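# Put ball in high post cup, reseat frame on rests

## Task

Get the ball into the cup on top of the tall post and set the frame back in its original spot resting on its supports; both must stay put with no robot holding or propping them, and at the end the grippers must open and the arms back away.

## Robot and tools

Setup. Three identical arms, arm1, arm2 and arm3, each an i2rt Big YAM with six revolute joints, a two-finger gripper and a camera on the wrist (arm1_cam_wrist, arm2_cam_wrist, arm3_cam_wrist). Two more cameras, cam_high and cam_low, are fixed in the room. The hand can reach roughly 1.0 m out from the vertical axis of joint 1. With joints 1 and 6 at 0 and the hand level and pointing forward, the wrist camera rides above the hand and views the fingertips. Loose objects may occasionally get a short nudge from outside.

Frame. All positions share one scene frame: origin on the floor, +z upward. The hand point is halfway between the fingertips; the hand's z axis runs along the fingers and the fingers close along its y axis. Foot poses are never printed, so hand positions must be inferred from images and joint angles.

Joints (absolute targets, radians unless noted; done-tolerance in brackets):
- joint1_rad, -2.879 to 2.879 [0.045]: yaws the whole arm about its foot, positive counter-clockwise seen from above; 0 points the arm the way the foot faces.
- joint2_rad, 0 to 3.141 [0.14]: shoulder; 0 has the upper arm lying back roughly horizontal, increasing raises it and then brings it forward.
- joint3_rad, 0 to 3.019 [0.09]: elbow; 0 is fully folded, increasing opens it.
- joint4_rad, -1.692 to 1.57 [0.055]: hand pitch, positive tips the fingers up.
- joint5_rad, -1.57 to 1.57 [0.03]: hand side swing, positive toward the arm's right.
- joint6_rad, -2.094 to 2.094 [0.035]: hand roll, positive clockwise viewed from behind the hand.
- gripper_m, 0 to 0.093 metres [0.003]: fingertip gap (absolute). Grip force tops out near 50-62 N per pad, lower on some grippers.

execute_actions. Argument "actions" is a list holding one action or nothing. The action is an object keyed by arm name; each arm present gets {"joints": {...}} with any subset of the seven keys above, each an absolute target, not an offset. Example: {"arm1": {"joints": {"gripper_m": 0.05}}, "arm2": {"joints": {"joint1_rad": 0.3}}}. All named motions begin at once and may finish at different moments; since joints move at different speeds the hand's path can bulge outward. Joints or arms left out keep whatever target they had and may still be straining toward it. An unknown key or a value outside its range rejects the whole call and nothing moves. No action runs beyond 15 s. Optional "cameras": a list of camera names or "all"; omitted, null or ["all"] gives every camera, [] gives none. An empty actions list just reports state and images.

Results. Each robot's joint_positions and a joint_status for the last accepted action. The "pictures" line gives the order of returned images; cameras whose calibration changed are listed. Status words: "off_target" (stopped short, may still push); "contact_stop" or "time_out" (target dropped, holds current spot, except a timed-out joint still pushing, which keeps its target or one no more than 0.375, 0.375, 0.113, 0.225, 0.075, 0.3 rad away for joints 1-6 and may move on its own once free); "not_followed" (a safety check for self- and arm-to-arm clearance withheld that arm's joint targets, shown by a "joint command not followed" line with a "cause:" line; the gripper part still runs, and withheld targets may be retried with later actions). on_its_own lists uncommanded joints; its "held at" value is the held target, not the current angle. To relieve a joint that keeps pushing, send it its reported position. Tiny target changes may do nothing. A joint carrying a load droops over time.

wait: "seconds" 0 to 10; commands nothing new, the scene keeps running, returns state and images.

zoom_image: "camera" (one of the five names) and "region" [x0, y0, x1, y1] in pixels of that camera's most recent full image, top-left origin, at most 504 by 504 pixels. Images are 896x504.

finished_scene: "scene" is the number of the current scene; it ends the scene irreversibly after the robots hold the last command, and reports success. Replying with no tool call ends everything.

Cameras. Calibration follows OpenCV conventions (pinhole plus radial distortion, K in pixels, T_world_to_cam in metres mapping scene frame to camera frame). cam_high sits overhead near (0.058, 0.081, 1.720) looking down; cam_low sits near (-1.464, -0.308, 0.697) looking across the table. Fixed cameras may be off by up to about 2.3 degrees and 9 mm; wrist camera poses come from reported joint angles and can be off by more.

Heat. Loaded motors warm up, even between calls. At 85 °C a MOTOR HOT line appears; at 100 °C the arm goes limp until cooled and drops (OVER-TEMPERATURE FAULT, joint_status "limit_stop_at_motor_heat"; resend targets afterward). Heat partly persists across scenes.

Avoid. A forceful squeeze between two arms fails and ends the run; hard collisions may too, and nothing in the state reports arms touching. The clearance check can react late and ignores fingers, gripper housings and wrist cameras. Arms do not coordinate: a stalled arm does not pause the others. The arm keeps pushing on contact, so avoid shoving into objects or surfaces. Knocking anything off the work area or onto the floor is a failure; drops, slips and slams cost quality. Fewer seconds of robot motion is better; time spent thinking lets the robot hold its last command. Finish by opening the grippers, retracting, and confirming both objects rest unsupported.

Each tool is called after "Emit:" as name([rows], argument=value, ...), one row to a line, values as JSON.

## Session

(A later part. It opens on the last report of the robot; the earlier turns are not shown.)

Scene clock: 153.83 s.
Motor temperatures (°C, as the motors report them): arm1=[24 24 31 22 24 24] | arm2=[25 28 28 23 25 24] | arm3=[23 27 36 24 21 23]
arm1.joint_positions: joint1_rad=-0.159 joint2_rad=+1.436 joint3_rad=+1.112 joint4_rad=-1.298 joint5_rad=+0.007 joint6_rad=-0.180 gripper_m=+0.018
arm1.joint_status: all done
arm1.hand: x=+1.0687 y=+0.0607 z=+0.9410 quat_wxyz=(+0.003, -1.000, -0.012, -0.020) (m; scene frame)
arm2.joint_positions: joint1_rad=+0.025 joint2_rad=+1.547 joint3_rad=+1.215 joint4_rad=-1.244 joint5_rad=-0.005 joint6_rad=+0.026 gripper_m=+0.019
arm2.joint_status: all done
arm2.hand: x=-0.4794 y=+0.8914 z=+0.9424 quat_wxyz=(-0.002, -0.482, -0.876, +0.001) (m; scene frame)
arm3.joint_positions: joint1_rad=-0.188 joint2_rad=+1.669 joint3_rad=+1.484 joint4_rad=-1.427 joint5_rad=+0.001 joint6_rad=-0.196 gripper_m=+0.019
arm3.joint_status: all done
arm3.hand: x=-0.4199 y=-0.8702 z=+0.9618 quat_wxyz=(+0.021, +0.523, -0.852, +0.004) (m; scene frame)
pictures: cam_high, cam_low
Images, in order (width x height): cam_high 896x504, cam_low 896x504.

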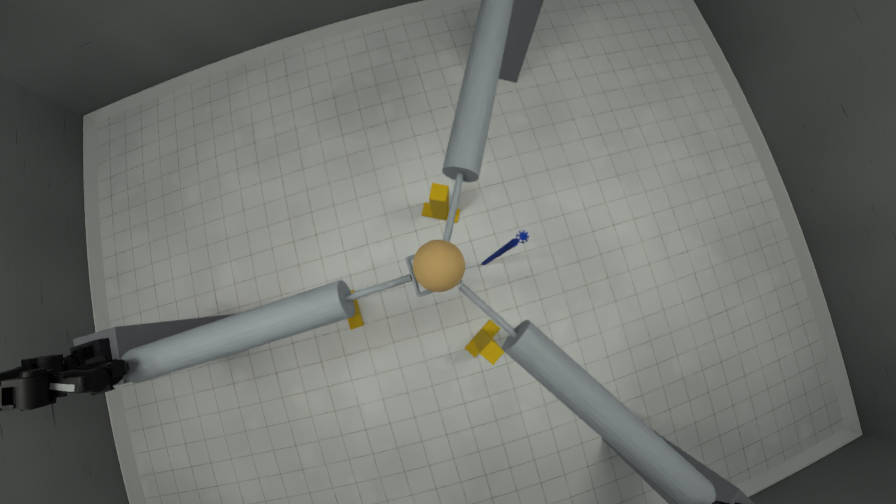

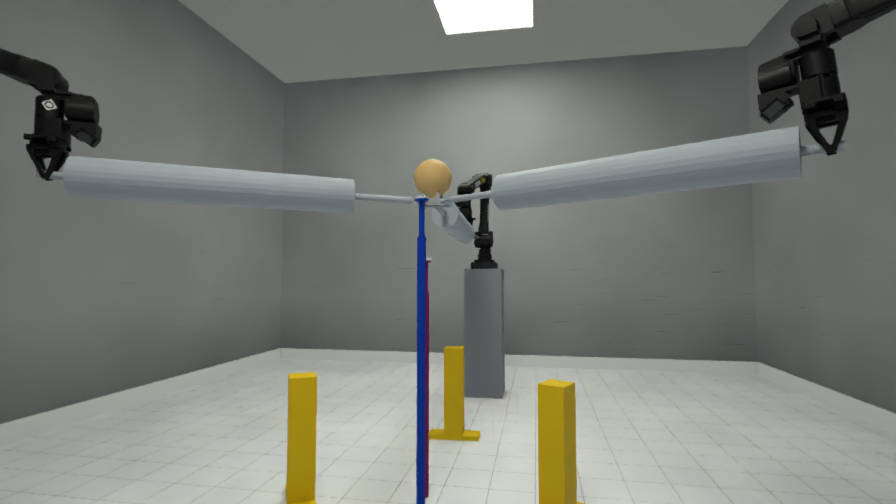

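Emit:
execute_actions([
  {"arm1":{"joints":{"joint1_rad":-0.105,"joint2_rad":1.538,"joint3_rad":1.34,"joint4_rad":-1.32,"joint6_rad":-0.12}},"arm2":{"joints":{"joint1_rad":-0.135,"joint2_rad":1.44,"joint3_rad":1.155,"joint4_rad":-1.225,"joint6_rad":-0.135}},"arm3":{"joints":{"joint1_rad":-0.074,"joint2_rad":1.513,"joint3_rad":1.39,"joint4_rad":-1.37,"joint6_rad":-0.07}}},
], cameras=[])

Emit:
execute_actions([
  {"arm1":{"joints":{"joint1_rad":-0.08,"joint2_rad":1.688,"joint3_rad":1.53,"joint4_rad":-1.36,"joint6_rad":-0.095}},"arm2":{"joints":{"joint1_rad":-0.29,"joint2_rad":1.395,"joint3_rad":1.11,"joint4_rad":-1.225,"joint6_rad":-0.29}},"arm3":{"joints":{"joint1_rad":0.048,"joint2_rad":1.43,"joint3_rad":1.29,"joint4_rad":-1.36,"joint6_rad":0.052}}},
], cameras=[])

Emit:
execute_actions([
  {"arm1":{"joints":{"joint1_rad":-0.06,"joint2_rad":1.842,"joint3_rad":1.748,"joint4_rad":-1.42,"joint6_rad":-0.076}},"arm2":{"joints":{"joint1_rad":-0.456,"joint2_rad":1.375,"joint3_rad":1.095,"joint4_rad":-1.225,"joint6_rad":-0.456}},"arm3":{"joints":{"joint1_rad":0.19,"joint2_rad":1.36,"joint3_rad":1.22,"joint4_rad":-1.36,"joint6_rad":0.194}}},
], cameras=["cam_low","cam_high"])

Scene clock: 163.20 s.
Motor temperatures (°C, as the motors report them): arm1=[24 24 31 22 24 24] | arm2=[25 27 28 23 25 24] | arm3=[23 27 34 24 21 23]
arm1.joint_positions: joint1_rad=-0.124 joint2_rad=+1.566 joint3_rad=+1.281 joint4_rad=-1.302 joint5_rad=+0.006 joint6_rad=-0.144 gripper_m=+0.018
arm1.joint_status: all done
arm1.hand: x=+1.0048 y=+0.0545 z=+0.9497 quat_wxyz=(+0.005, -1.000, -0.012, -0.004) (m; scene frame)
arm2.joint_positions: joint1_rad=-0.113 joint2_rad=+1.470 joint3_rad=+1.138 joint4_rad=-1.234 joint5_rad=-0.008 joint6_rad=-0.113 gripper_m=+0.019
arm2.joint_status: all done
arm2.hand: x=-0.5436 y=+0.8857 z=+0.9457 quat_wxyz=(-0.007, -0.482, -0.876, +0.003) (m; scene frame)
arm3.joint_positions: joint1_rad=-0.083 joint2_rad=+1.555 joint3_rad=+1.353 joint4_rad=-1.404 joint5_rad=-0.002 joint6_rad=-0.091 gripper_m=+0.019
arm3.joint_status: all done
arm3.hand: x=-0.4850 y=-0.8759 z=+0.9654 quat_wxyz=(+0.017, +0.523, -0.852, +0.003) (m; scene frame)
pictures: none
No camera images: the call's "cameras" was empty. Leave "cameras" out to get every camera's image.

Scene clock: 164.27 s.
Motor temperatures (°C, as the motors report them): arm1=[24 24 31 22 24 24] | arm2=[25 27 28 23 25 24] | arm3=[23 27 34 24 21 23]
arm1.joint_positions: joint1_rad=-0.098 joint2_rad=+1.722 joint3_rad=+1.469 joint4_rad=-1.332 joint5_rad=+0.005 joint6_rad=-0.118 gripper_m=+0.018
arm1.joint_status: all done
arm1.hand: x=+0.9418 y=+0.0487 z=+0.9474 quat_wxyz=(+0.005, -1.000, -0.012, -0.002) (m; scene frame)
arm2.joint_positions: joint1_rad=-0.265 joint2_rad=+1.427 joint3_rad=+1.091 joint4_rad=-1.233 joint5_rad=-0.010 joint6_rad=-0.266 gripper_m=+0.019
arm2.joint_status: all done
arm2.hand: x=-0.6070 y=+0.8795 z=+0.9453 quat_wxyz=(-0.007, -0.481, -0.876, +0.002) (m; scene frame)
arm3.joint_positions: joint1_rad=+0.038 joint2_rad=+1.471 joint3_rad=+1.250 joint4_rad=-1.395 joint5_rad=-0.006 joint6_rad=+0.030 gripper_m=+0.019
arm3.joint_status: all done
arm3.hand: x=-0.5485 y=-0.8823 z=+0.9624 quat_wxyz=(+0.022, +0.523, -0.852, +0.006) (m; scene frame)
pictures: none
No camera images: the call's "cameras" was empty. Leave "cameras" out to get every camera's image.

Scene clock: 165.27 s.
Motor temperatures (°C, as the motors report them): arm1=[24 24 31 22 24 24] | arm2=[25 27 28 23 25 24] | arm3=[23 27 33 24 21 23]
arm1.joint_positions: joint1_rad=-0.079 joint2_rad=+1.879 joint3_rad=+1.687 joint4_rad=-1.384 joint5_rad=+0.004 joint6_rad=-0.099 gripper_m=+0.018
arm1.joint_status: all done
arm1.hand: x=+0.8782 y=+0.0433 z=+0.9468 quat_wxyz=(+0.005, -1.000, -0.012, +0.003) (m; scene frame)
arm2.joint_positions: joint1_rad=-0.429 joint2_rad=+1.407 joint3_rad=+1.072 joint4_rad=-1.238 joint5_rad=-0.010 joint6_rad=-0.430 gripper_m=+0.019
arm2.joint_status: all done
arm2.hand: x=-0.6713 y=+0.8737 z=+0.9459 quat_wxyz=(-0.006, -0.481, -0.876, +0.001) (m; scene frame)
arm3.joint_positions: joint1_rad=+0.183 joint2_rad=+1.395 joint3_rad=+1.178 joint4_rad=-1.399 joint5_rad=-0.008 joint6_rad=+0.173 gripper_m=+0.019
arm3.joint_status: all done
arm3.hand: x=-0.6133 y=-0.8884 z=+0.9654 quat_wxyz=(+0.021, +0.524, -0.851, +0.009) (m; scene frame)
pictures: cam_high, cam_low
Images, in order (width x height): cam_high 896x504, cam_low 896x504.

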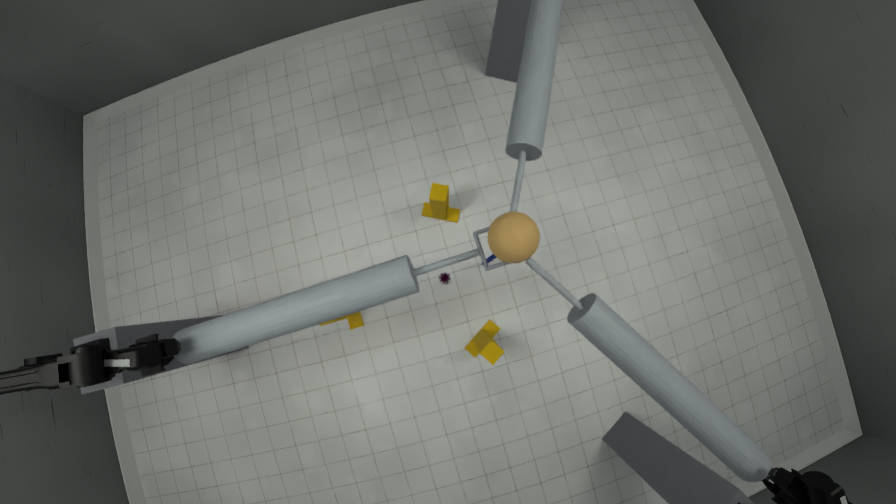

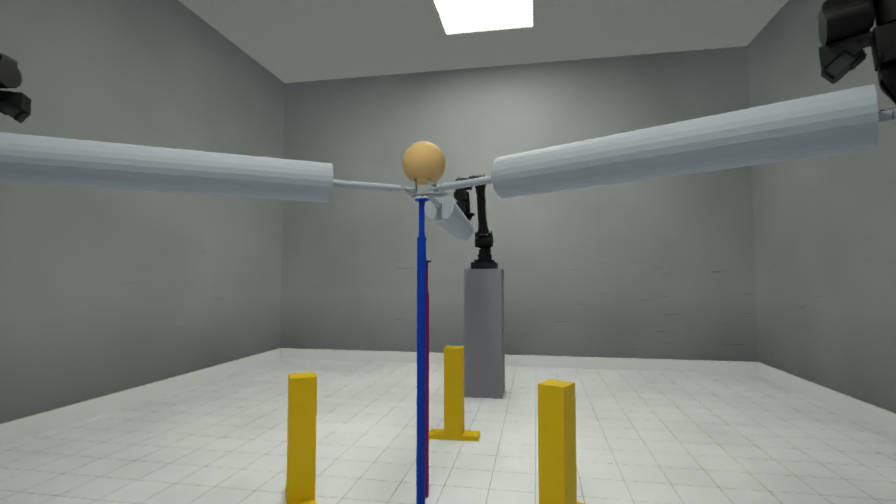

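Emit:
execute_actions([
  {"arm1":{"joints":{"joint1_rad":-0.045,"joint2_rad":1.985,"joint3_rad":1.972,"joint4_rad":-1.50,"joint6_rad":-0.062}},"arm2":{"joints":{"joint1_rad":-0.602,"joint2_rad":1.385,"joint3_rad":1.11,"joint6_rad":-0.602}},"arm3":{"joints":{"joint1_rad":0.328,"joint2_rad":1.32,"joint3_rad":1.178,"joint6_rad":0.332}}},
], cameras=["cam_low","cam_high"])

Emit:
zoom_image(camera="cam_low", region=[370, 120, 490, 240])

Emit:
zoom_image(camera="cam_high", region=[470, 180, 590, 300])

Scene clock: 171.63 s.
Motor temperatures (°C, as the motors report them): arm1=[24 25 32 22 24 24] | arm2=[25 27 28 23 25 24] | arm3=[23 26 33 24 21 23]
arm1.joint_positions: joint1_rad=-0.070 joint2_rad=+2.024 joint3_rad=+1.910 joint4_rad=-1.452 joint5_rad=+0.004 joint6_rad=-0.090 gripper_m=+0.018
arm1.joint_status: all done
arm1.hand: x=+0.8238 y=+0.0419 z=+0.9476 quat_wxyz=(+0.005, -1.000, -0.012, +0.008) (m; scene frame)
arm2.joint_positions: joint1_rad=-0.575 joint2_rad=+1.407 joint3_rad=+1.072 joint4_rad=-1.240 joint5_rad=-0.010 joint6_rad=-0.577 gripper_m=+0.019
arm2.joint_status: all done
arm2.hand: x=-0.7275 y=+0.8705 z=+0.9459 quat_wxyz=(-0.006, -0.481, -0.877, +0.000) (m; scene frame)
arm3.joint_positions: joint1_rad=+0.322 joint2_rad=+1.359 joint3_rad=+1.135 joint4_rad=-1.397 joint5_rad=-0.011 joint6_rad=+0.309 gripper_m=+0.019
arm3.joint_status: all done
arm3.hand: x=-0.6682 y=-0.8920 z=+0.9633 quat_wxyz=(+0.022, +0.525, -0.851, +0.012) (m; scene frame)
pictures: cam_high, cam_low
Images, in order (width x height): cam_high 896x504, cam_low 896x504.

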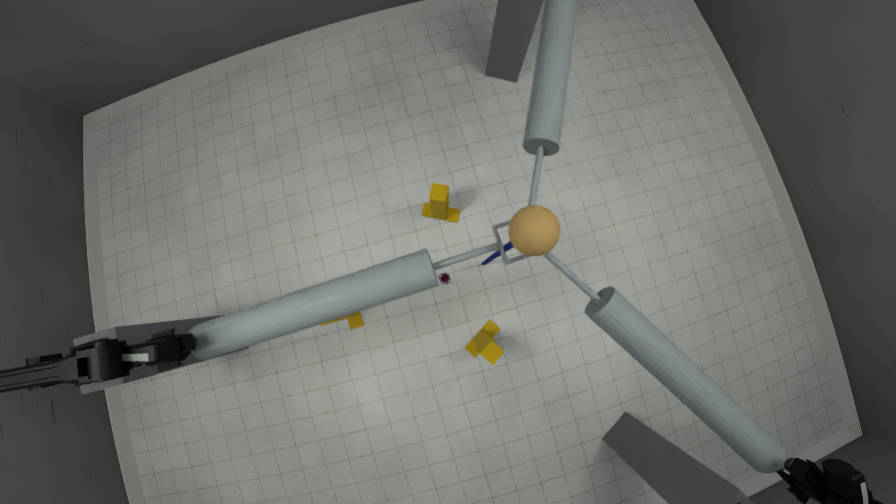

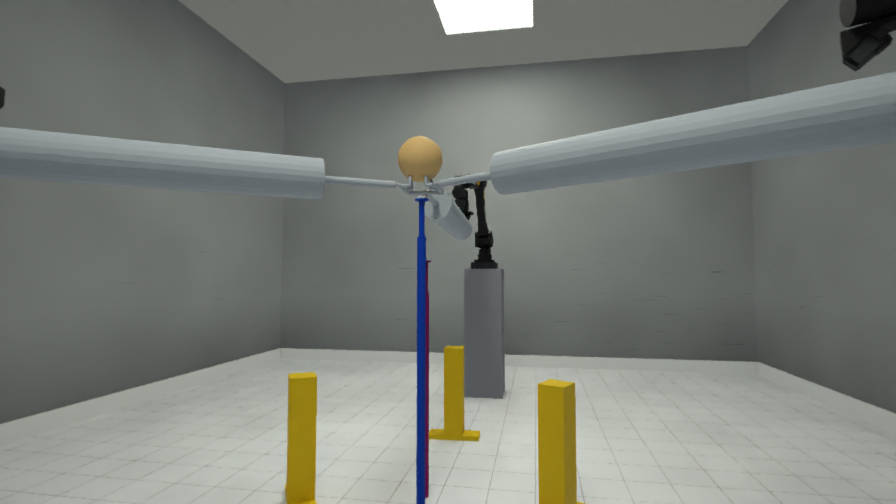

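Region (370, 120, 490, 240) of cam_low's 896x504 image, scaled by 4.200, with more detail than that image has.

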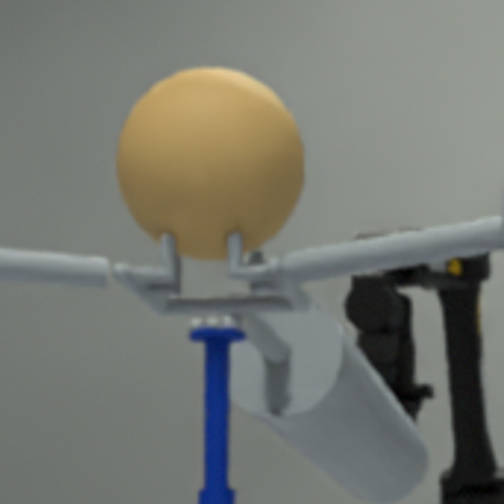

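Region (470, 180, 590, 300) of cam_high's 896x504 image, scaled by 4.200, with more detail than that image has.

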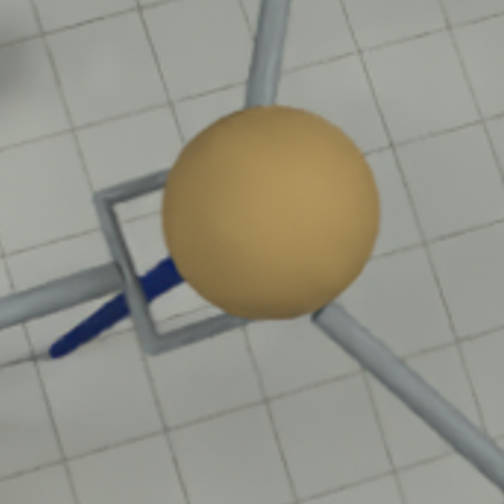

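Emit:
execute_actions([
  {"arm1":{"joints":{"joint1_rad":-0.04,"joint2_rad":2.0,"joint3_rad":1.892,"joint4_rad":-1.40}},"arm2":{"joints":{"joint2_rad":1.44,"joint3_rad":1.068,"joint4_rad":-1.165}},"arm3":{"joints":{"joint3_rad":1.12,"joint4_rad":-1.31}}},
], cameras=["cam_low","cam_high"])

Emit:
zoom_image(camera="cam_low", region=[370, 120, 490, 240])

Scene clock: 179.23 s.
Motor temperatures (°C, as the motors report them): arm1=[24 26 32 22 23 24] | arm2=[25 27 29 23 25 24] | arm3=[23 26 33 24 22 23]
arm1.joint_positions: joint1_rad=-0.064 joint2_rad=+2.034 joint3_rad=+1.880 joint4_rad=-1.408 joint5_rad=+0.002 joint6_rad=-0.086 gripper_m=+0.018
arm1.joint_status: all done
arm1.hand: x=+0.8215 y=+0.0377 z=+0.9301 quat_wxyz=(+0.005, -1.000, -0.013, +0.009) (m; scene frame)
arm2.joint_positions: joint1_rad=-0.575 joint2_rad=+1.458 joint3_rad=+1.053 joint4_rad=-1.197 joint5_rad=-0.004 joint6_rad=-0.580 gripper_m=+0.019
arm2.joint_status: all done
arm2.hand: x=-0.7287 y=+0.8667 z=+0.9202 quat_wxyz=(+0.003, -0.480, -0.877, -0.010) (m; scene frame)
arm3.joint_positions: joint1_rad=+0.322 joint2_rad=+1.357 joint3_rad=+1.089 joint4_rad=-1.353 joint5_rad=-0.011 joint6_rad=+0.310 gripper_m=+0.019
arm3.joint_status: all done
arm3.hand: x=-0.6690 y=-0.8967 z=+0.9468 quat_wxyz=(+0.022, +0.525, -0.851, +0.012) (m; scene frame)
pictures: cam_high, cam_low
Images, in order (width x height): cam_high 896x504, cam_low 896x504.

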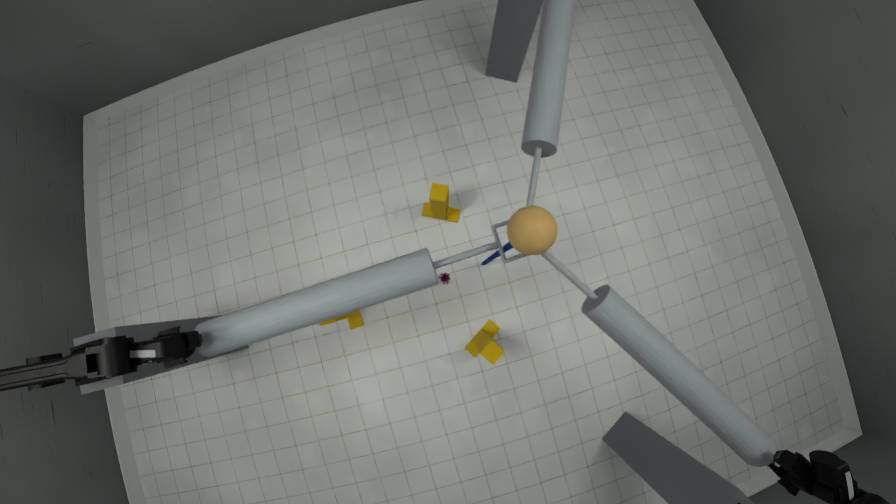

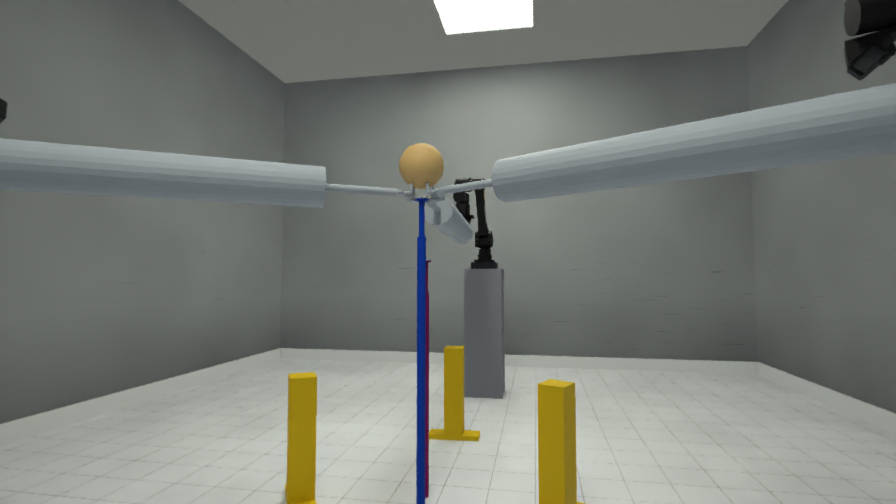

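Region (370, 120, 490, 240) of cam_low's 896x504 image, scaled by 4.200, with more detail than that image has.

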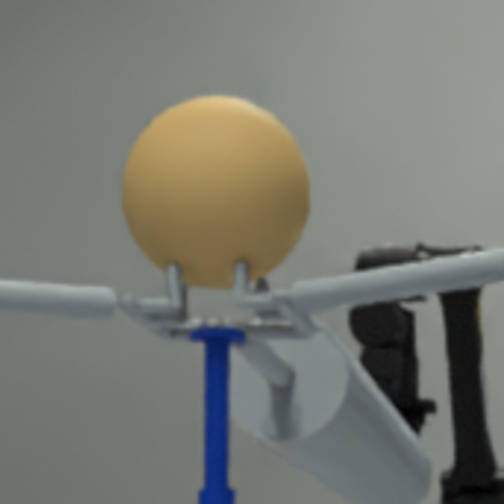

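Aligned. Lower another 2 cm.

Emit:
execute_actions([
  {"arm1":{"joints":{"joint1_rad":-0.05,"joint2_rad":2.01,"joint3_rad":1.853,"joint4_rad":-1.36}},"arm2":{"joints":{"joint2_rad":1.455,"joint3_rad":1.035,"joint4_rad":-1.115}},"arm3":{"joints":{"joint2_rad":1.36,"joint3_rad":1.08,"joint4_rad":-1.26}}},
], cameras=["cam_low"])

Emit:
zoom_image(camera="cam_low", region=[370, 120, 490, 240])

Scene clock: 183.00 s.
Motor temperatures (°C, as the motors report them): arm1=[24 26 31 22 23 24] | arm2=[25 27 29 23 25 24] | arm3=[23 25 33 24 22 23]
arm1.joint_positions: joint1_rad=-0.064 joint2_rad=+2.042 joint3_rad=+1.845 joint4_rad=-1.363 joint5_rad=+0.000 joint6_rad=-0.086 gripper_m=+0.018
arm1.joint_status: all done
arm1.hand: x=+0.8208 y=+0.0377 z=+0.9121 quat_wxyz=(+0.004, -1.000, -0.013, +0.011) (m; scene frame)
arm2.joint_positions: joint1_rad=-0.575 joint2_rad=+1.468 joint3_rad=+1.023 joint4_rad=-1.148 joint5_rad=-0.005 joint6_rad=-0.581 gripper_m=+0.019
arm2.joint_status: all done
arm2.hand: x=-0.7286 y=+0.8671 z=+0.9058 quat_wxyz=(+0.000, -0.479, -0.878, -0.006) (m; scene frame)
arm3.joint_positions: joint1_rad=+0.322 joint2_rad=+1.362 joint3_rad=+1.052 joint4_rad=-1.298 joint5_rad=-0.011 joint6_rad=+0.310 gripper_m=+0.019
arm3.joint_status: all done
arm3.hand: x=-0.6690 y=-0.8963 z=+0.9314 quat_wxyz=(+0.018, +0.525, -0.851, +0.007) (m; scene frame)
pictures: cam_low
Images, in order (width x height): cam_low 896x504.

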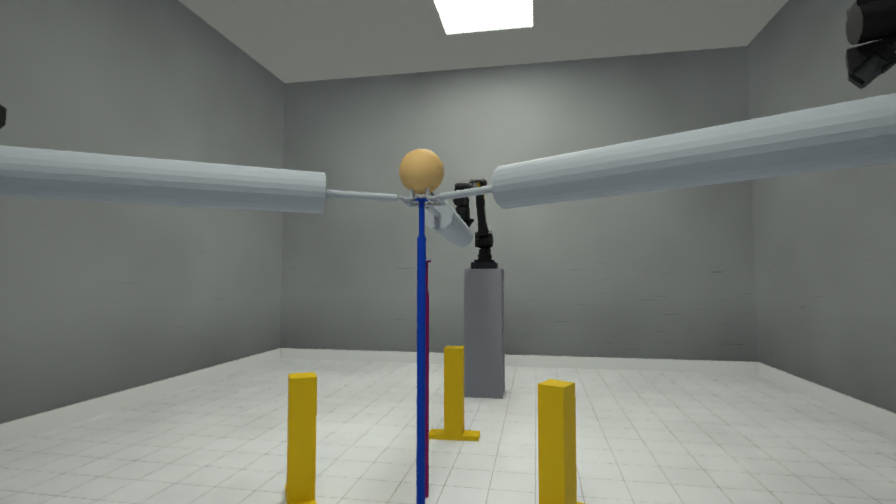

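Region (370, 120, 490, 240) of cam_low's 896x504 image, scaled by 4.200, with more detail than that image has.

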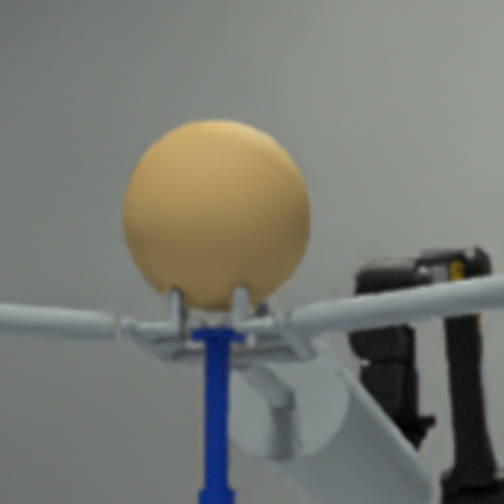

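Emit:
execute_actions([
  {"arm1":{"joints":{"joint2_rad":2.022,"joint3_rad":1.82,"joint4_rad":-1.322}},"arm2":{"joints":{"joint2_rad":1.478,"joint3_rad":1.005,"joint4_rad":-1.065}},"arm3":{"joints":{"joint2_rad":1.385,"joint3_rad":1.043,"joint4_rad":-1.21}}},
], cameras=["cam_low","cam_high"])

Emit:
zoom_image(camera="cam_low", region=[370, 120, 490, 240])

Scene clock: 186.27 s.
Motor temperatures (°C, as the motors report them): arm1=[24 26 31 22 23 24] | arm2=[25 27 28 23 25 24] | arm3=[23 25 32 24 22 23]
arm1.joint_positions: joint1_rad=-0.064 joint2_rad=+2.044 joint3_rad=+1.818 joint4_rad=-1.326 joint5_rad=+0.000 joint6_rad=-0.086 gripper_m=+0.018
arm1.joint_status: all done
arm1.hand: x=+0.8205 y=+0.0378 z=+0.9006 quat_wxyz=(+0.004, -1.000, -0.013, +0.015) (m; scene frame)
arm2.joint_positions: joint1_rad=-0.575 joint2_rad=+1.487 joint3_rad=+0.996 joint4_rad=-1.101 joint5_rad=-0.005 joint6_rad=-0.581 gripper_m=+0.019
arm2.joint_status: all done
arm2.hand: x=-0.7285 y=+0.8673 z=+0.8894 quat_wxyz=(+0.000, -0.479, -0.878, -0.006) (m; scene frame)
arm3.joint_positions: joint1_rad=+0.322 joint2_rad=+1.384 joint3_rad=+1.020 joint4_rad=-1.249 joint5_rad=-0.011 joint6_rad=+0.310 gripper_m=+0.019
arm3.joint_status: all done
arm3.hand: x=-0.6691 y=-0.8958 z=+0.9118 quat_wxyz=(+0.019, +0.525, -0.851, +0.009) (m; scene frame)
pictures: cam_high, cam_low
Images, in order (width x height): cam_high 896x504, cam_low 896x504.

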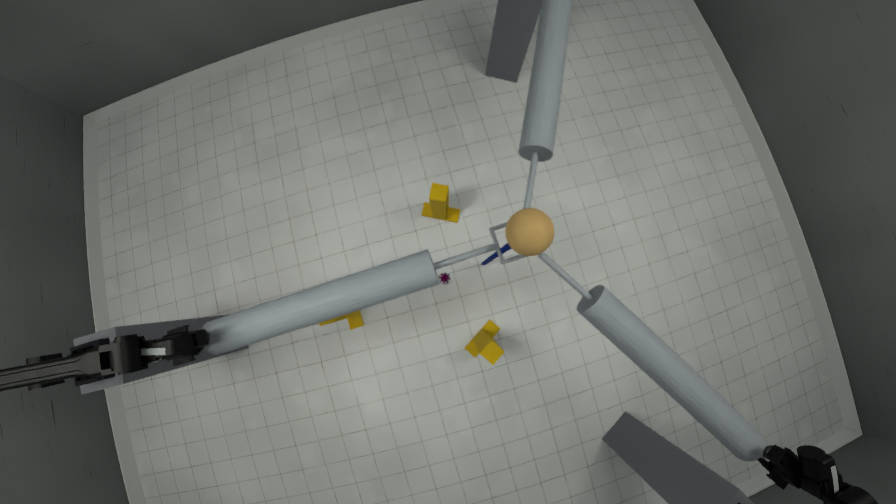

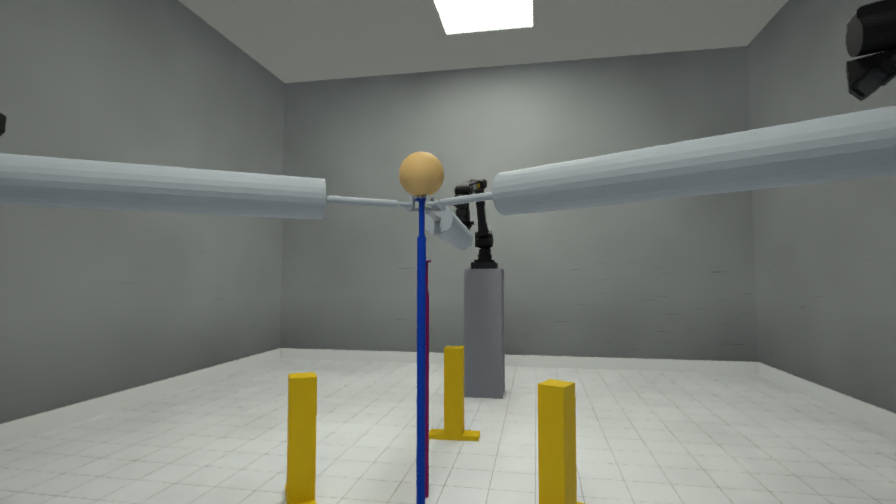

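Region (370, 120, 490, 240) of cam_low's 896x504 image, scaled by 4.200, with more detail than that image has.

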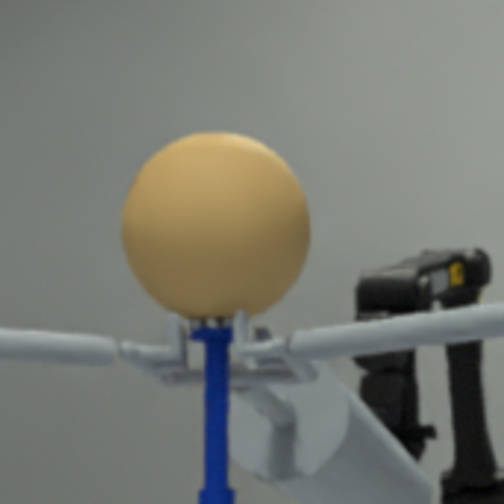

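Emit:
execute_actions([
  {"arm1":{"joints":{"joint2_rad":2.045,"joint3_rad":1.79,"joint4_rad":-1.28}},"arm2":{"joints":{"joint2_rad":1.503,"joint3_rad":0.977,"joint4_rad":-1.012}},"arm3":{"joints":{"joint2_rad":1.406,"joint3_rad":1.01,"joint4_rad":-1.157}}},
], cameras=[])

Emit:
execute_actions([
  {"arm1":{"joints":{"joint2_rad":2.063,"joint3_rad":1.762,"joint4_rad":-1.237}},"arm2":{"joints":{"joint2_rad":1.53,"joint3_rad":0.951,"joint4_rad":-0.96}},"arm3":{"joints":{"joint2_rad":1.43,"joint3_rad":0.98,"joint4_rad":-1.105}}},
], cameras=["cam_low"])

Emit:
zoom_image(camera="cam_low", region=[370, 150, 490, 270])

Scene clock: 196.33 s.
Motor temperatures (°C, as the motors report them): arm1=[24 27 30 22 23 24] | arm2=[25 27 28 23 25 24] | arm3=[23 25 32 24 22 23]
arm1.joint_positions: joint1_rad=-0.064 joint2_rad=+2.062 joint3_rad=+1.790 joint4_rad=-1.282 joint5_rad=+0.000 joint6_rad=-0.085 gripper_m=+0.018
arm1.joint_status: all done
arm1.hand: x=+0.8198 y=+0.0380 z=+0.8793 quat_wxyz=(+0.004, -1.000, -0.013, +0.013) (m; scene frame)
arm2.joint_positions: joint1_rad=-0.575 joint2_rad=+1.513 joint3_rad=+0.967 joint4_rad=-1.048 joint5_rad=-0.005 joint6_rad=-0.581 gripper_m=+0.019
arm2.joint_status: all done
arm2.hand: x=-0.7285 y=+0.8679 z=+0.8704 quat_wxyz=(+0.001, -0.479, -0.878, -0.007) (m; scene frame)
arm3.joint_positions: joint1_rad=+0.322 joint2_rad=+1.404 joint3_rad=+0.988 joint4_rad=-1.195 joint5_rad=-0.010 joint6_rad=+0.310 gripper_m=+0.019
arm3.joint_status: all done
arm3.hand: x=-0.6690 y=-0.8950 z=+0.8936 quat_wxyz=(+0.018, +0.525, -0.851, +0.008) (m; scene frame)
pictures: none
No camera images: the call's "cameras" was empty. Leave "cameras" out to get every camera's image.

Scene clock: 197.03 s.
Motor temperatures (°C, as the motors report them): arm1=[24 27 30 22 23 24] | arm2=[25 27 28 23 25 24] | arm3=[23 25 32 24 22 23]
arm1.joint_positions: joint1_rad=-0.064 joint2_rad=+2.078 joint3_rad=+1.764 joint4_rad=-1.238 joint5_rad=+0.000 joint6_rad=-0.085 gripper_m=+0.018
arm1.joint_status: all done
arm1.hand: x=+0.8189 y=+0.0381 z=+0.8603 quat_wxyz=(+0.004, -1.000, -0.013, +0.015) (m; scene frame)
arm2.joint_positions: joint1_rad=-0.575 joint2_rad=+1.541 joint3_rad=+0.941 joint4_rad=-0.995 joint5_rad=-0.005 joint6_rad=-0.581 gripper_m=+0.019
arm2.joint_status: all done
arm2.hand: x=-0.7285 y=+0.8684 z=+0.8518 quat_wxyz=(+0.001, -0.479, -0.878, -0.007) (m; scene frame)
arm3.joint_positions: joint1_rad=+0.322 joint2_rad=+1.429 joint3_rad=+0.958 joint4_rad=-1.140 joint5_rad=-0.010 joint6_rad=+0.310 gripper_m=+0.019
arm3.joint_status: all done
arm3.hand: x=-0.6689 y=-0.8945 z=+0.8743 quat_wxyz=(+0.018, +0.525, -0.851, +0.009) (m; scene frame)
pictures: cam_low
Images, in order (width x height): cam_low 896x504.

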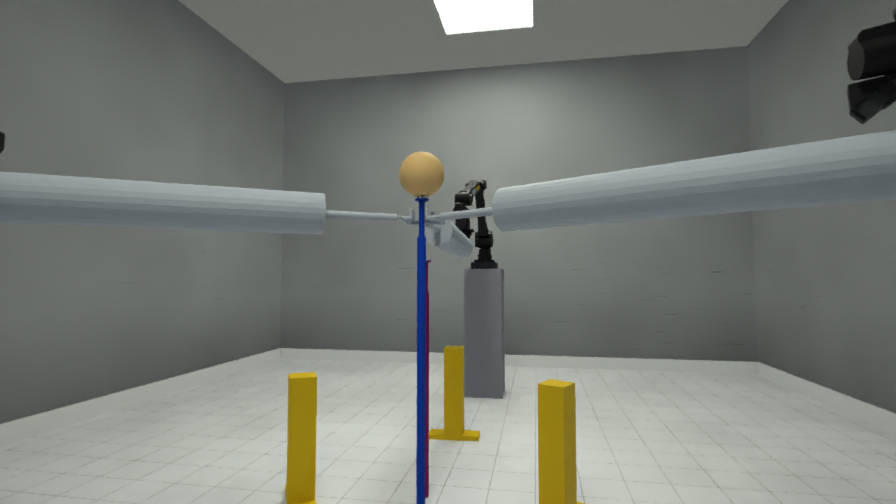

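Region (370, 150, 490, 270) of cam_low's 896x504 image, scaled by 4.200, with more detail than that image has.

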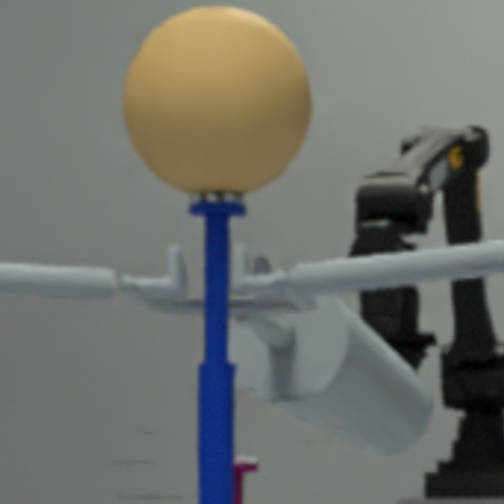

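Half step out first.

Emit:
execute_actions([
  {"arm1":{"joints":{"joint1_rad":-0.066,"joint2_rad":1.985,"joint3_rad":1.655,"joint4_rad":-1.21,"joint6_rad":-0.09}},"arm2":{"joints":{"joint1_rad":-0.495,"joint6_rad":-0.49}},"arm3":{"joints":{"joint1_rad":0.24,"joint2_rad":1.45,"joint3_rad":1.02,"joint4_rad":-1.125,"joint6_rad":0.225}}},
], cameras=["cam_low"])

Emit:
zoom_image(camera="cam_low", region=[370, 150, 490, 270])

Scene clock: 200.53 s.
Motor temperatures (°C, as the motors report them): arm1=[24 27 29 22 23 24] | arm2=[25 27 28 23 25 24] | arm3=[23 25 32 24 22 23]
arm1.joint_positions: joint1_rad=-0.064 joint2_rad=+2.033 joint3_rad=+1.652 joint4_rad=-1.200 joint5_rad=-0.004 joint6_rad=-0.087 gripper_m=+0.018
arm1.joint_status: all done
arm1.hand: x=+0.8482 y=+0.0359 z=+0.8464 quat_wxyz=(+0.001, -1.000, -0.013, +0.000) (m; scene frame)
arm2.joint_positions: joint1_rad=-0.496 joint2_rad=+1.541 joint3_rad=+0.941 joint4_rad=-0.981 joint5_rad=+0.002 joint6_rad=-0.500 gripper_m=+0.019
arm2.joint_status: all done
arm2.hand: x=-0.6988 y=+0.8659 z=+0.8518 quat_wxyz=(+0.001, -0.480, -0.877, +0.001) (m; scene frame)
arm3.joint_positions: joint1_rad=+0.237 joint2_rad=+1.442 joint3_rad=+0.960 joint4_rad=-1.129 joint5_rad=-0.008 joint6_rad=+0.226 gripper_m=+0.019
arm3.joint_status: all done
arm3.hand: x=-0.6378 y=-0.8977 z=+0.8701 quat_wxyz=(+0.019, +0.525, -0.851, +0.008) (m; scene frame)
pictures: cam_low
Images, in order (width x height): cam_low 896x504.

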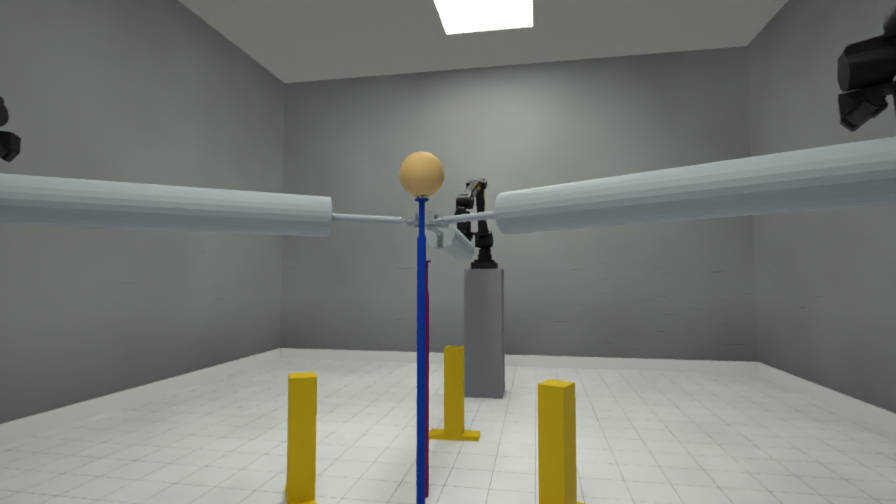

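Region (370, 150, 490, 270) of cam_low's 896x504 image, scaled by 4.200, with more detail than that image has.

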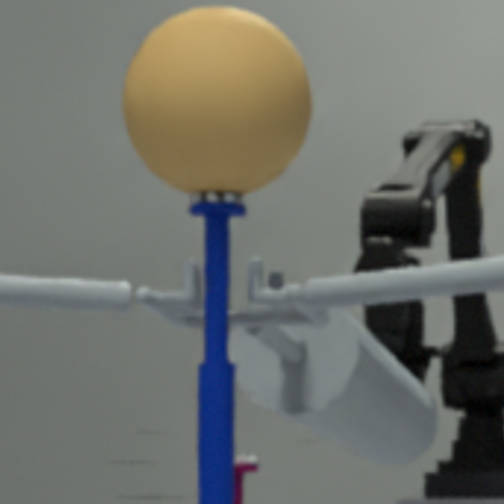

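Emit:
execute_actions([
  {"arm1":{"joints":{"joint1_rad":-0.085,"joint2_rad":1.895,"joint3_rad":1.55,"joint4_rad":-1.18,"joint6_rad":-0.105}},"arm2":{"joints":{"joint1_rad":-0.43,"joint2_rad":1.51,"joint4_rad":-0.98,"joint6_rad":-0.42}},"arm3":{"joints":{"joint1_rad":0.18,"joint2_rad":1.478,"joint3_rad":1.075,"joint4_rad":-1.125,"joint6_rad":0.165}}},
], cameras=[])

Emit:
execute_actions([
  {"arm1":{"joints":{"joint1_rad":-0.1,"joint2_rad":1.76,"joint3_rad":1.34,"joint4_rad":-1.105,"joint6_rad":-0.125}},"arm2":{"joints":{"joint1_rad":-0.265,"joint2_rad":1.525,"joint3_rad":0.98,"joint6_rad":-0.255}},"arm3":{"joints":{"joint1_rad":0.035,"joint2_rad":1.545,"joint3_rad":1.16,"joint4_rad":-1.14,"joint6_rad":0.02}}},
], cameras=[])

Emit:
execute_actions([
  {"arm1":{"joints":{"joint1_rad":-0.125,"joint2_rad":1.625,"joint3_rad":1.15,"joint4_rad":-1.055,"joint6_rad":-0.15}},"arm2":{"joints":{"joint1_rad":-0.112,"joint2_rad":1.567,"joint3_rad":1.035,"joint4_rad":-0.99,"joint6_rad":-0.102}},"arm3":{"joints":{"joint1_rad":-0.088,"joint2_rad":1.625,"joint3_rad":1.26,"joint4_rad":-1.16,"joint6_rad":-0.102}}},
], cameras=["cam_low","cam_high"])

Scene clock: 212.10 s.
Motor temperatures (°C, as the motors report them): arm1=[24 28 29 22 23 24] | arm2=[25 27 27 23 25 24] | arm3=[23 24 34 24 22 23]
arm1.joint_positions: joint1_rad=-0.075 joint2_rad=+1.932 joint3_rad=+1.549 joint4_rad=-1.177 joint5_rad=-0.004 joint6_rad=-0.097 gripper_m=+0.018
arm1.joint_status: all done
arm1.hand: x=+0.8762 y=+0.0401 z=+0.8672 quat_wxyz=(+0.002, -1.000, -0.013, +0.011) (m; scene frame)
arm2.joint_positions: joint1_rad=-0.427 joint2_rad=+1.541 joint3_rad=+0.939 joint4_rad=-0.982 joint5_rad=-0.004 joint6_rad=-0.429 gripper_m=+0.019
arm2.joint_status: all done
arm2.hand: x=-0.6711 y=+0.8701 z=+0.8509 quat_wxyz=(+0.000, -0.481, -0.877, -0.002) (m; scene frame)
arm3.joint_positions: joint1_rad=+0.175 joint2_rad=+1.475 joint3_rad=+0.993 joint4_rad=-1.130 joint5_rad=-0.001 joint6_rad=+0.165 gripper_m=+0.019
arm3.joint_status: all done
arm3.hand: x=-0.6106 y=-0.8919 z=+0.8693 quat_wxyz=(+0.017, +0.524, -0.851, +0.010) (m; scene frame)
pictures: none
No camera images: the call's "cameras" was empty. Leave "cameras" out to get every camera's image.

Scene clock: 213.07 s.
Motor temperatures (°C, as the motors report them): arm1=[24 28 29 22 23 24] | arm2=[25 27 27 23 25 24] | arm3=[23 24 34 24 22 23]
arm1.joint_positions: joint1_rad=-0.103 joint2_rad=+1.795 joint3_rad=+1.336 joint4_rad=-1.116 joint5_rad=+0.001 joint6_rad=-0.123 gripper_m=+0.018
arm1.joint_status: all done
arm1.hand: x=+0.9398 y=+0.0510 z=+0.8641 quat_wxyz=(+0.004, -1.000, -0.012, +0.003) (m; scene frame)
arm2.joint_positions: joint1_rad=-0.255 joint2_rad=+1.541 joint3_rad=+0.939 joint4_rad=-0.983 joint5_rad=-0.004 joint6_rad=-0.257 gripper_m=+0.019
arm2.joint_status: all done
arm2.hand: x=-0.6058 y=+0.8854 z=+0.8508 quat_wxyz=(+0.001, -0.481, -0.877, -0.002) (m; scene frame)
arm3.joint_positions: joint1_rad=+0.039 joint2_rad=+1.546 joint3_rad=+1.097 joint4_rad=-1.148 joint5_rad=-0.003 joint6_rad=+0.028 gripper_m=+0.019
arm3.joint_status: all done
arm3.hand: x=-0.5471 y=-0.8779 z=+0.8767 quat_wxyz=(+0.014, +0.524, -0.851, +0.002) (m; scene frame)
pictures: none
No camera images: the call's "cameras" was empty. Leave "cameras" out to get every camera's image.

Scene clock: 213.97 s.
Motor temperatures (°C, as the motors report them): arm1=[24 27 29 22 23 24] | arm2=[25 27 28 23 25 24] | arm3=[23 25 34 24 22 23]
arm1.joint_positions: joint1_rad=-0.127 joint2_rad=+1.655 joint3_rad=+1.141 joint4_rad=-1.064 joint5_rad=+0.001 joint6_rad=-0.148 gripper_m=+0.018
arm1.joint_status: all done
arm1.hand: x=+1.0022 y=+0.0557 z=+0.8622 quat_wxyz=(+0.004, -1.000, -0.012, +0.002) (m; scene frame)
arm2.joint_positions: joint1_rad=-0.107 joint2_rad=+1.578 joint3_rad=+0.989 joint4_rad=-0.983 joint5_rad=-0.003 joint6_rad=-0.109 gripper_m=+0.019
arm2.joint_status: all done
arm2.hand: x=-0.5437 y=+0.8890 z=+0.8524 quat_wxyz=(-0.003, -0.481, -0.877, +0.003) (m; scene frame)
arm3.joint_positions: joint1_rad=-0.085 joint2_rad=+1.631 joint3_rad=+1.198 joint4_rad=-1.165 joint5_rad=-0.001 joint6_rad=-0.096 gripper_m=+0.019
arm3.joint_status: all done
arm3.hand: x=-0.4830 y=-0.8735 z=+0.8757 quat_wxyz=(+0.014, +0.524, -0.851, +0.002) (m; scene frame)
pictures: cam_high, cam_low
Images, in order (width x height): cam_high 896x504, cam_low 896x504.

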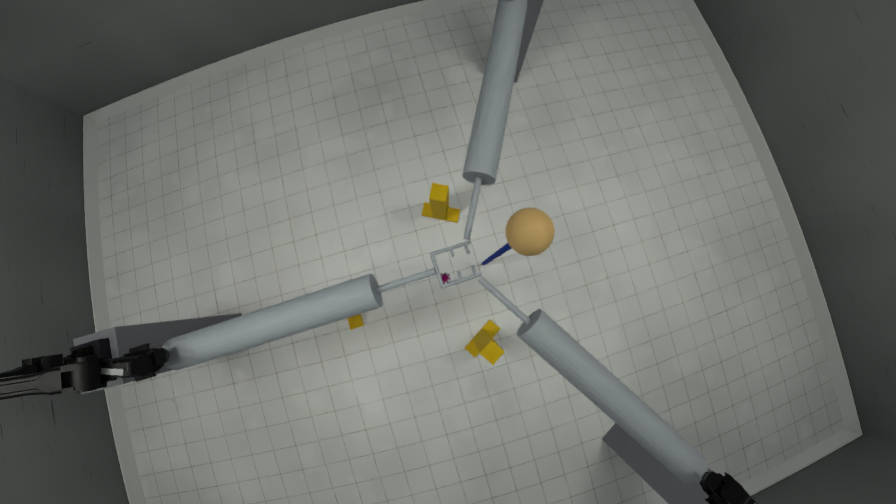

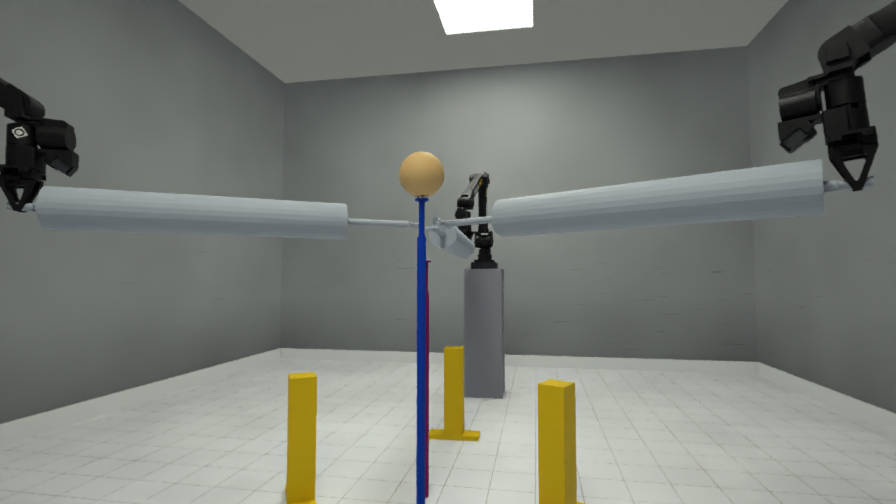

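Emit:
execute_actions([
  {"arm1":{"joints":{"joint1_rad":-0.155,"joint2_rad":1.485,"joint3_rad":0.975,"joint4_rad":-1.03,"joint6_rad":-0.185}},"arm2":{"joints":{"joint1_rad":0.024,"joint2_rad":1.625,"joint3_rad":1.112,"joint4_rad":-1.01,"joint6_rad":0.034}},"arm3":{"joints":{"joint1_rad":-0.19,"joint2_rad":1.717,"joint3_rad":1.38,"joint4_rad":-1.19,"joint6_rad":-0.205}}},
], cameras=[])

Emit:
execute_actions([
  {"arm1":{"joints":{"joint1_rad":-0.198,"joint2_rad":1.335,"joint3_rad":0.817,"joint4_rad":-1.04,"joint6_rad":-0.23}},"arm2":{"joints":{"joint1_rad":0.144,"joint2_rad":1.70,"joint3_rad":1.211,"joint4_rad":-1.03,"joint6_rad":0.155}},"arm3":{"joints":{"joint1_rad":-0.277,"joint2_rad":1.82,"joint3_rad":1.528,"joint4_rad":-1.23,"joint6_rad":-0.292}}},
], cameras=[])

Emit:
execute_actions([
  {"arm1":{"joints":{"joint1_rad":-0.258,"joint2_rad":1.18,"joint3_rad":0.68,"joint4_rad":-1.075,"joint6_rad":-0.292}},"arm2":{"joints":{"joint1_rad":0.248,"joint2_rad":1.783,"joint3_rad":1.33,"joint4_rad":-1.065,"joint6_rad":0.26}},"arm3":{"joints":{"joint1_rad":-0.35,"joint2_rad":1.94,"joint3_rad":1.71,"joint4_rad":-1.28,"joint6_rad":-0.36}}},
], cameras=[])

Emit:
execute_actions([
  {"arm1":{"joints":{"joint2_rad":1.325,"joint3_rad":0.592,"joint4_rad":-0.84}},"arm2":{"joints":{"joint2_rad":1.872,"joint3_rad":1.232,"joint4_rad":-0.905}},"arm3":{"joints":{"joint2_rad":2.01,"joint3_rad":1.595,"joint4_rad":-1.125}}},
], cameras=["cam_low","cam_high"])

Scene clock: 223.80 s.
Motor temperatures (°C, as the motors report them): arm1=[24 27 29 22 23 24] | arm2=[25 27 29 23 25 24] | arm3=[23 25 35 24 22 23]
arm1.joint_positions: joint1_rad=-0.154 joint2_rad=+1.508 joint3_rad=+0.964 joint4_rad=-1.035 joint5_rad=+0.002 joint6_rad=-0.176 gripper_m=+0.018
arm1.joint_status: all done
arm1.hand: x=+1.0646 y=+0.0588 z=+0.8622 quat_wxyz=(+0.004, -1.000, -0.013, +0.001) (m; scene frame)
arm2.joint_positions: joint1_rad=+0.027 joint2_rad=+1.640 joint3_rad=+1.069 joint4_rad=-0.999 joint5_rad=-0.002 joint6_rad=+0.026 gripper_m=+0.019
arm2.joint_status: all done
arm2.hand: x=-0.4809 y=+0.8931 z=+0.8534 quat_wxyz=(-0.004, -0.482, -0.876, +0.004) (m; scene frame)
arm3.joint_positions: joint1_rad=-0.186 joint2_rad=+1.722 joint3_rad=+1.320 joint4_rad=-1.191 joint5_rad=+0.000 joint6_rad=-0.197 gripper_m=+0.019
arm3.joint_status: all done
arm3.hand: x=-0.4210 y=-0.8691 z=+0.8762 quat_wxyz=(+0.012, +0.524, -0.851, +0.001) (m; scene frame)
pictures: none
No camera images: the call's "cameras" was empty. Leave "cameras" out to get every camera's image.

Scene clock: 224.77 s.
Motor temperatures (°C, as the motors report them): arm1=[24 27 29 22 23 24] | arm2=[25 27 29 23 25 24] | arm3=[23 25 35 24 22 23]
arm1.joint_positions: joint1_rad=-0.195 joint2_rad=+1.353 joint3_rad=+0.804 joint4_rad=-1.033 joint5_rad=+0.002 joint6_rad=-0.217 gripper_m=+0.018
arm1.joint_status: all done
arm1.hand: x=+1.1276 y=+0.0631 z=+0.8621 quat_wxyz=(+0.003, -1.000, -0.013, +0.000) (m; scene frame)
arm2.joint_positions: joint1_rad=+0.145 joint2_rad=+1.718 joint3_rad=+1.170 joint4_rad=-1.016 joint5_rad=-0.001 joint6_rad=+0.145 gripper_m=+0.019
arm2.joint_status: all done
arm2.hand: x=-0.4174 y=+0.8981 z=+0.8522 quat_wxyz=(-0.006, -0.482, -0.876, +0.005) (m; scene frame)
arm3.joint_positions: joint1_rad=-0.271 joint2_rad=+1.826 joint3_rad=+1.463 joint4_rad=-1.223 joint5_rad=+0.003 joint6_rad=-0.281 gripper_m=+0.019
arm3.joint_status: all done
arm3.hand: x=-0.3585 y=-0.8637 z=+0.8752 quat_wxyz=(+0.008, +0.524, -0.851, +0.000) (m; scene frame)
pictures: none
No camera images: the call's "cameras" was empty. Leave "cameras" out to get every camera's image.

Scene clock: 225.73 s.
Motor temperatures (°C, as the motors report them): arm1=[24 27 29 22 23 24] | arm2=[25 27 29 23 25 24] | arm3=[23 25 35 24 22 23]
arm1.joint_positions: joint1_rad=-0.255 joint2_rad=+1.193 joint3_rad=+0.665 joint4_rad=-1.063 joint5_rad=+0.007 joint6_rad=-0.277 gripper_m=+0.018
arm1.joint_status: all done
arm1.hand: x=+1.1895 y=+0.0684 z=+0.8613 quat_wxyz=(+0.004, -1.000, -0.013, -0.005) (m; scene frame)
arm2.joint_positions: joint1_rad=+0.246 joint2_rad=+1.802 joint3_rad=+1.290 joint4_rad=-1.046 joint5_rad=+0.000 joint6_rad=+0.247 gripper_m=+0.019
arm2.joint_status: all done
arm2.hand: x=-0.3552 y=+0.9043 z=+0.8522 quat_wxyz=(-0.009, -0.482, -0.876, +0.006) (m; scene frame)
arm3.joint_positions: joint1_rad=-0.340 joint2_rad=+1.946 joint3_rad=+1.636 joint4_rad=-1.273 joint5_rad=+0.004 joint6_rad=-0.349 gripper_m=+0.019
arm3.joint_status: all done
arm3.hand: x=-0.2973 y=-0.8571 z=+0.8718 quat_wxyz=(+0.007, +0.524, -0.852, +0.000) (m; scene frame)
pictures: none
No camera images: the call's "cameras" was empty. Leave "cameras" out to get every camera's image.

Scene clock: 226.70 s.
Motor temperatures (°C, as the motors report them): arm1=[24 27 29 22 23 24] | arm2=[25 27 29 23 25 24] | arm3=[23 25 35 24 22 23]
arm1.joint_positions: joint1_rad=-0.256 joint2_rad=+1.340 joint3_rad=+0.585 joint4_rad=-0.855 joint5_rad=+0.010 joint6_rad=-0.277 gripper_m=+0.018
arm1.joint_status: all done
arm1.hand: x=+1.1894 y=+0.0693 z=+0.7992 quat_wxyz=(+0.003, -1.000, -0.013, -0.015) (m; scene frame)
arm2.joint_positions: joint1_rad=+0.248 joint2_rad=+1.902 joint3_rad=+1.240 joint4_rad=-0.908 joint5_rad=-0.002 joint6_rad=+0.249 gripper_m=+0.019
arm2.joint_status: all done
arm2.hand: x=-0.3540 y=+0.9049 z=+0.7876 quat_wxyz=(-0.003, -0.482, -0.876, +0.003) (m; scene frame)
arm3.joint_positions: joint1_rad=-0.344 joint2_rad=+2.029 joint3_rad=+1.579 joint4_rad=-1.143 joint5_rad=+0.003 joint6_rad=-0.352 gripper_m=+0.019
arm3.joint_status: all done
arm3.hand: x=-0.2934 y=-0.8554 z=+0.8043 quat_wxyz=(+0.012, +0.523, -0.852, +0.000) (m; scene frame)
pictures: cam_high, cam_low
Images, in order (width x height): cam_high 896x504, cam_low 896x504.

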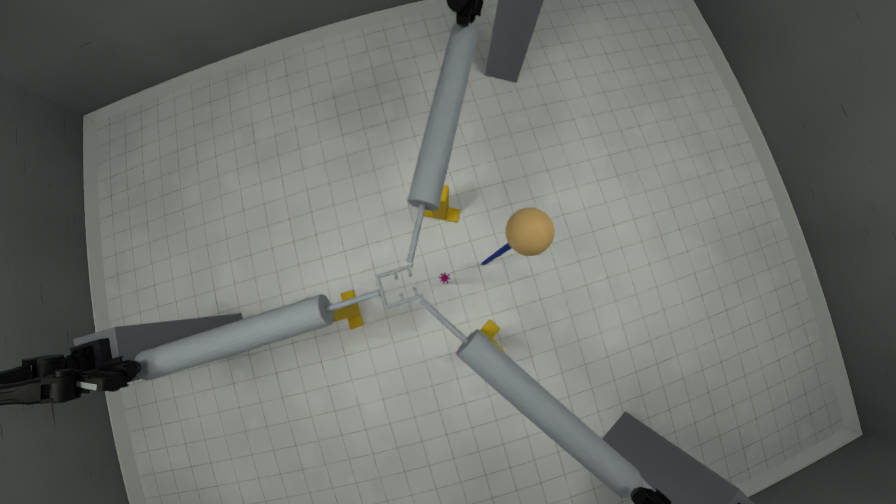

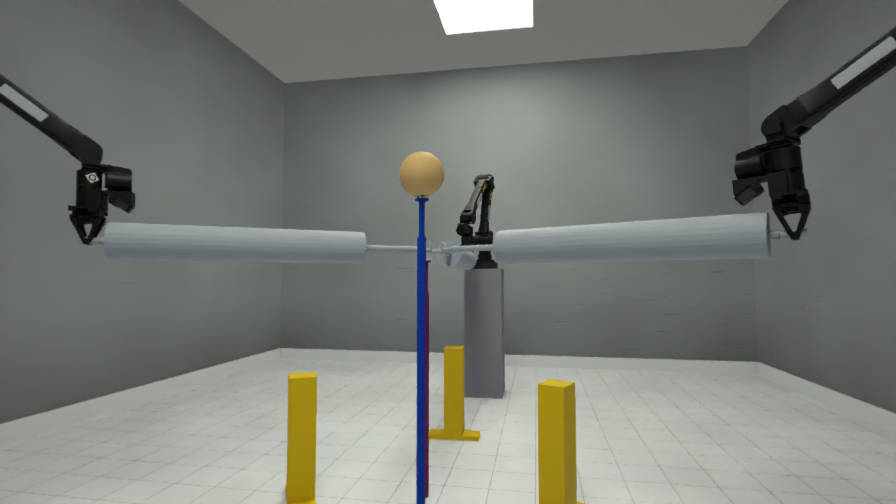

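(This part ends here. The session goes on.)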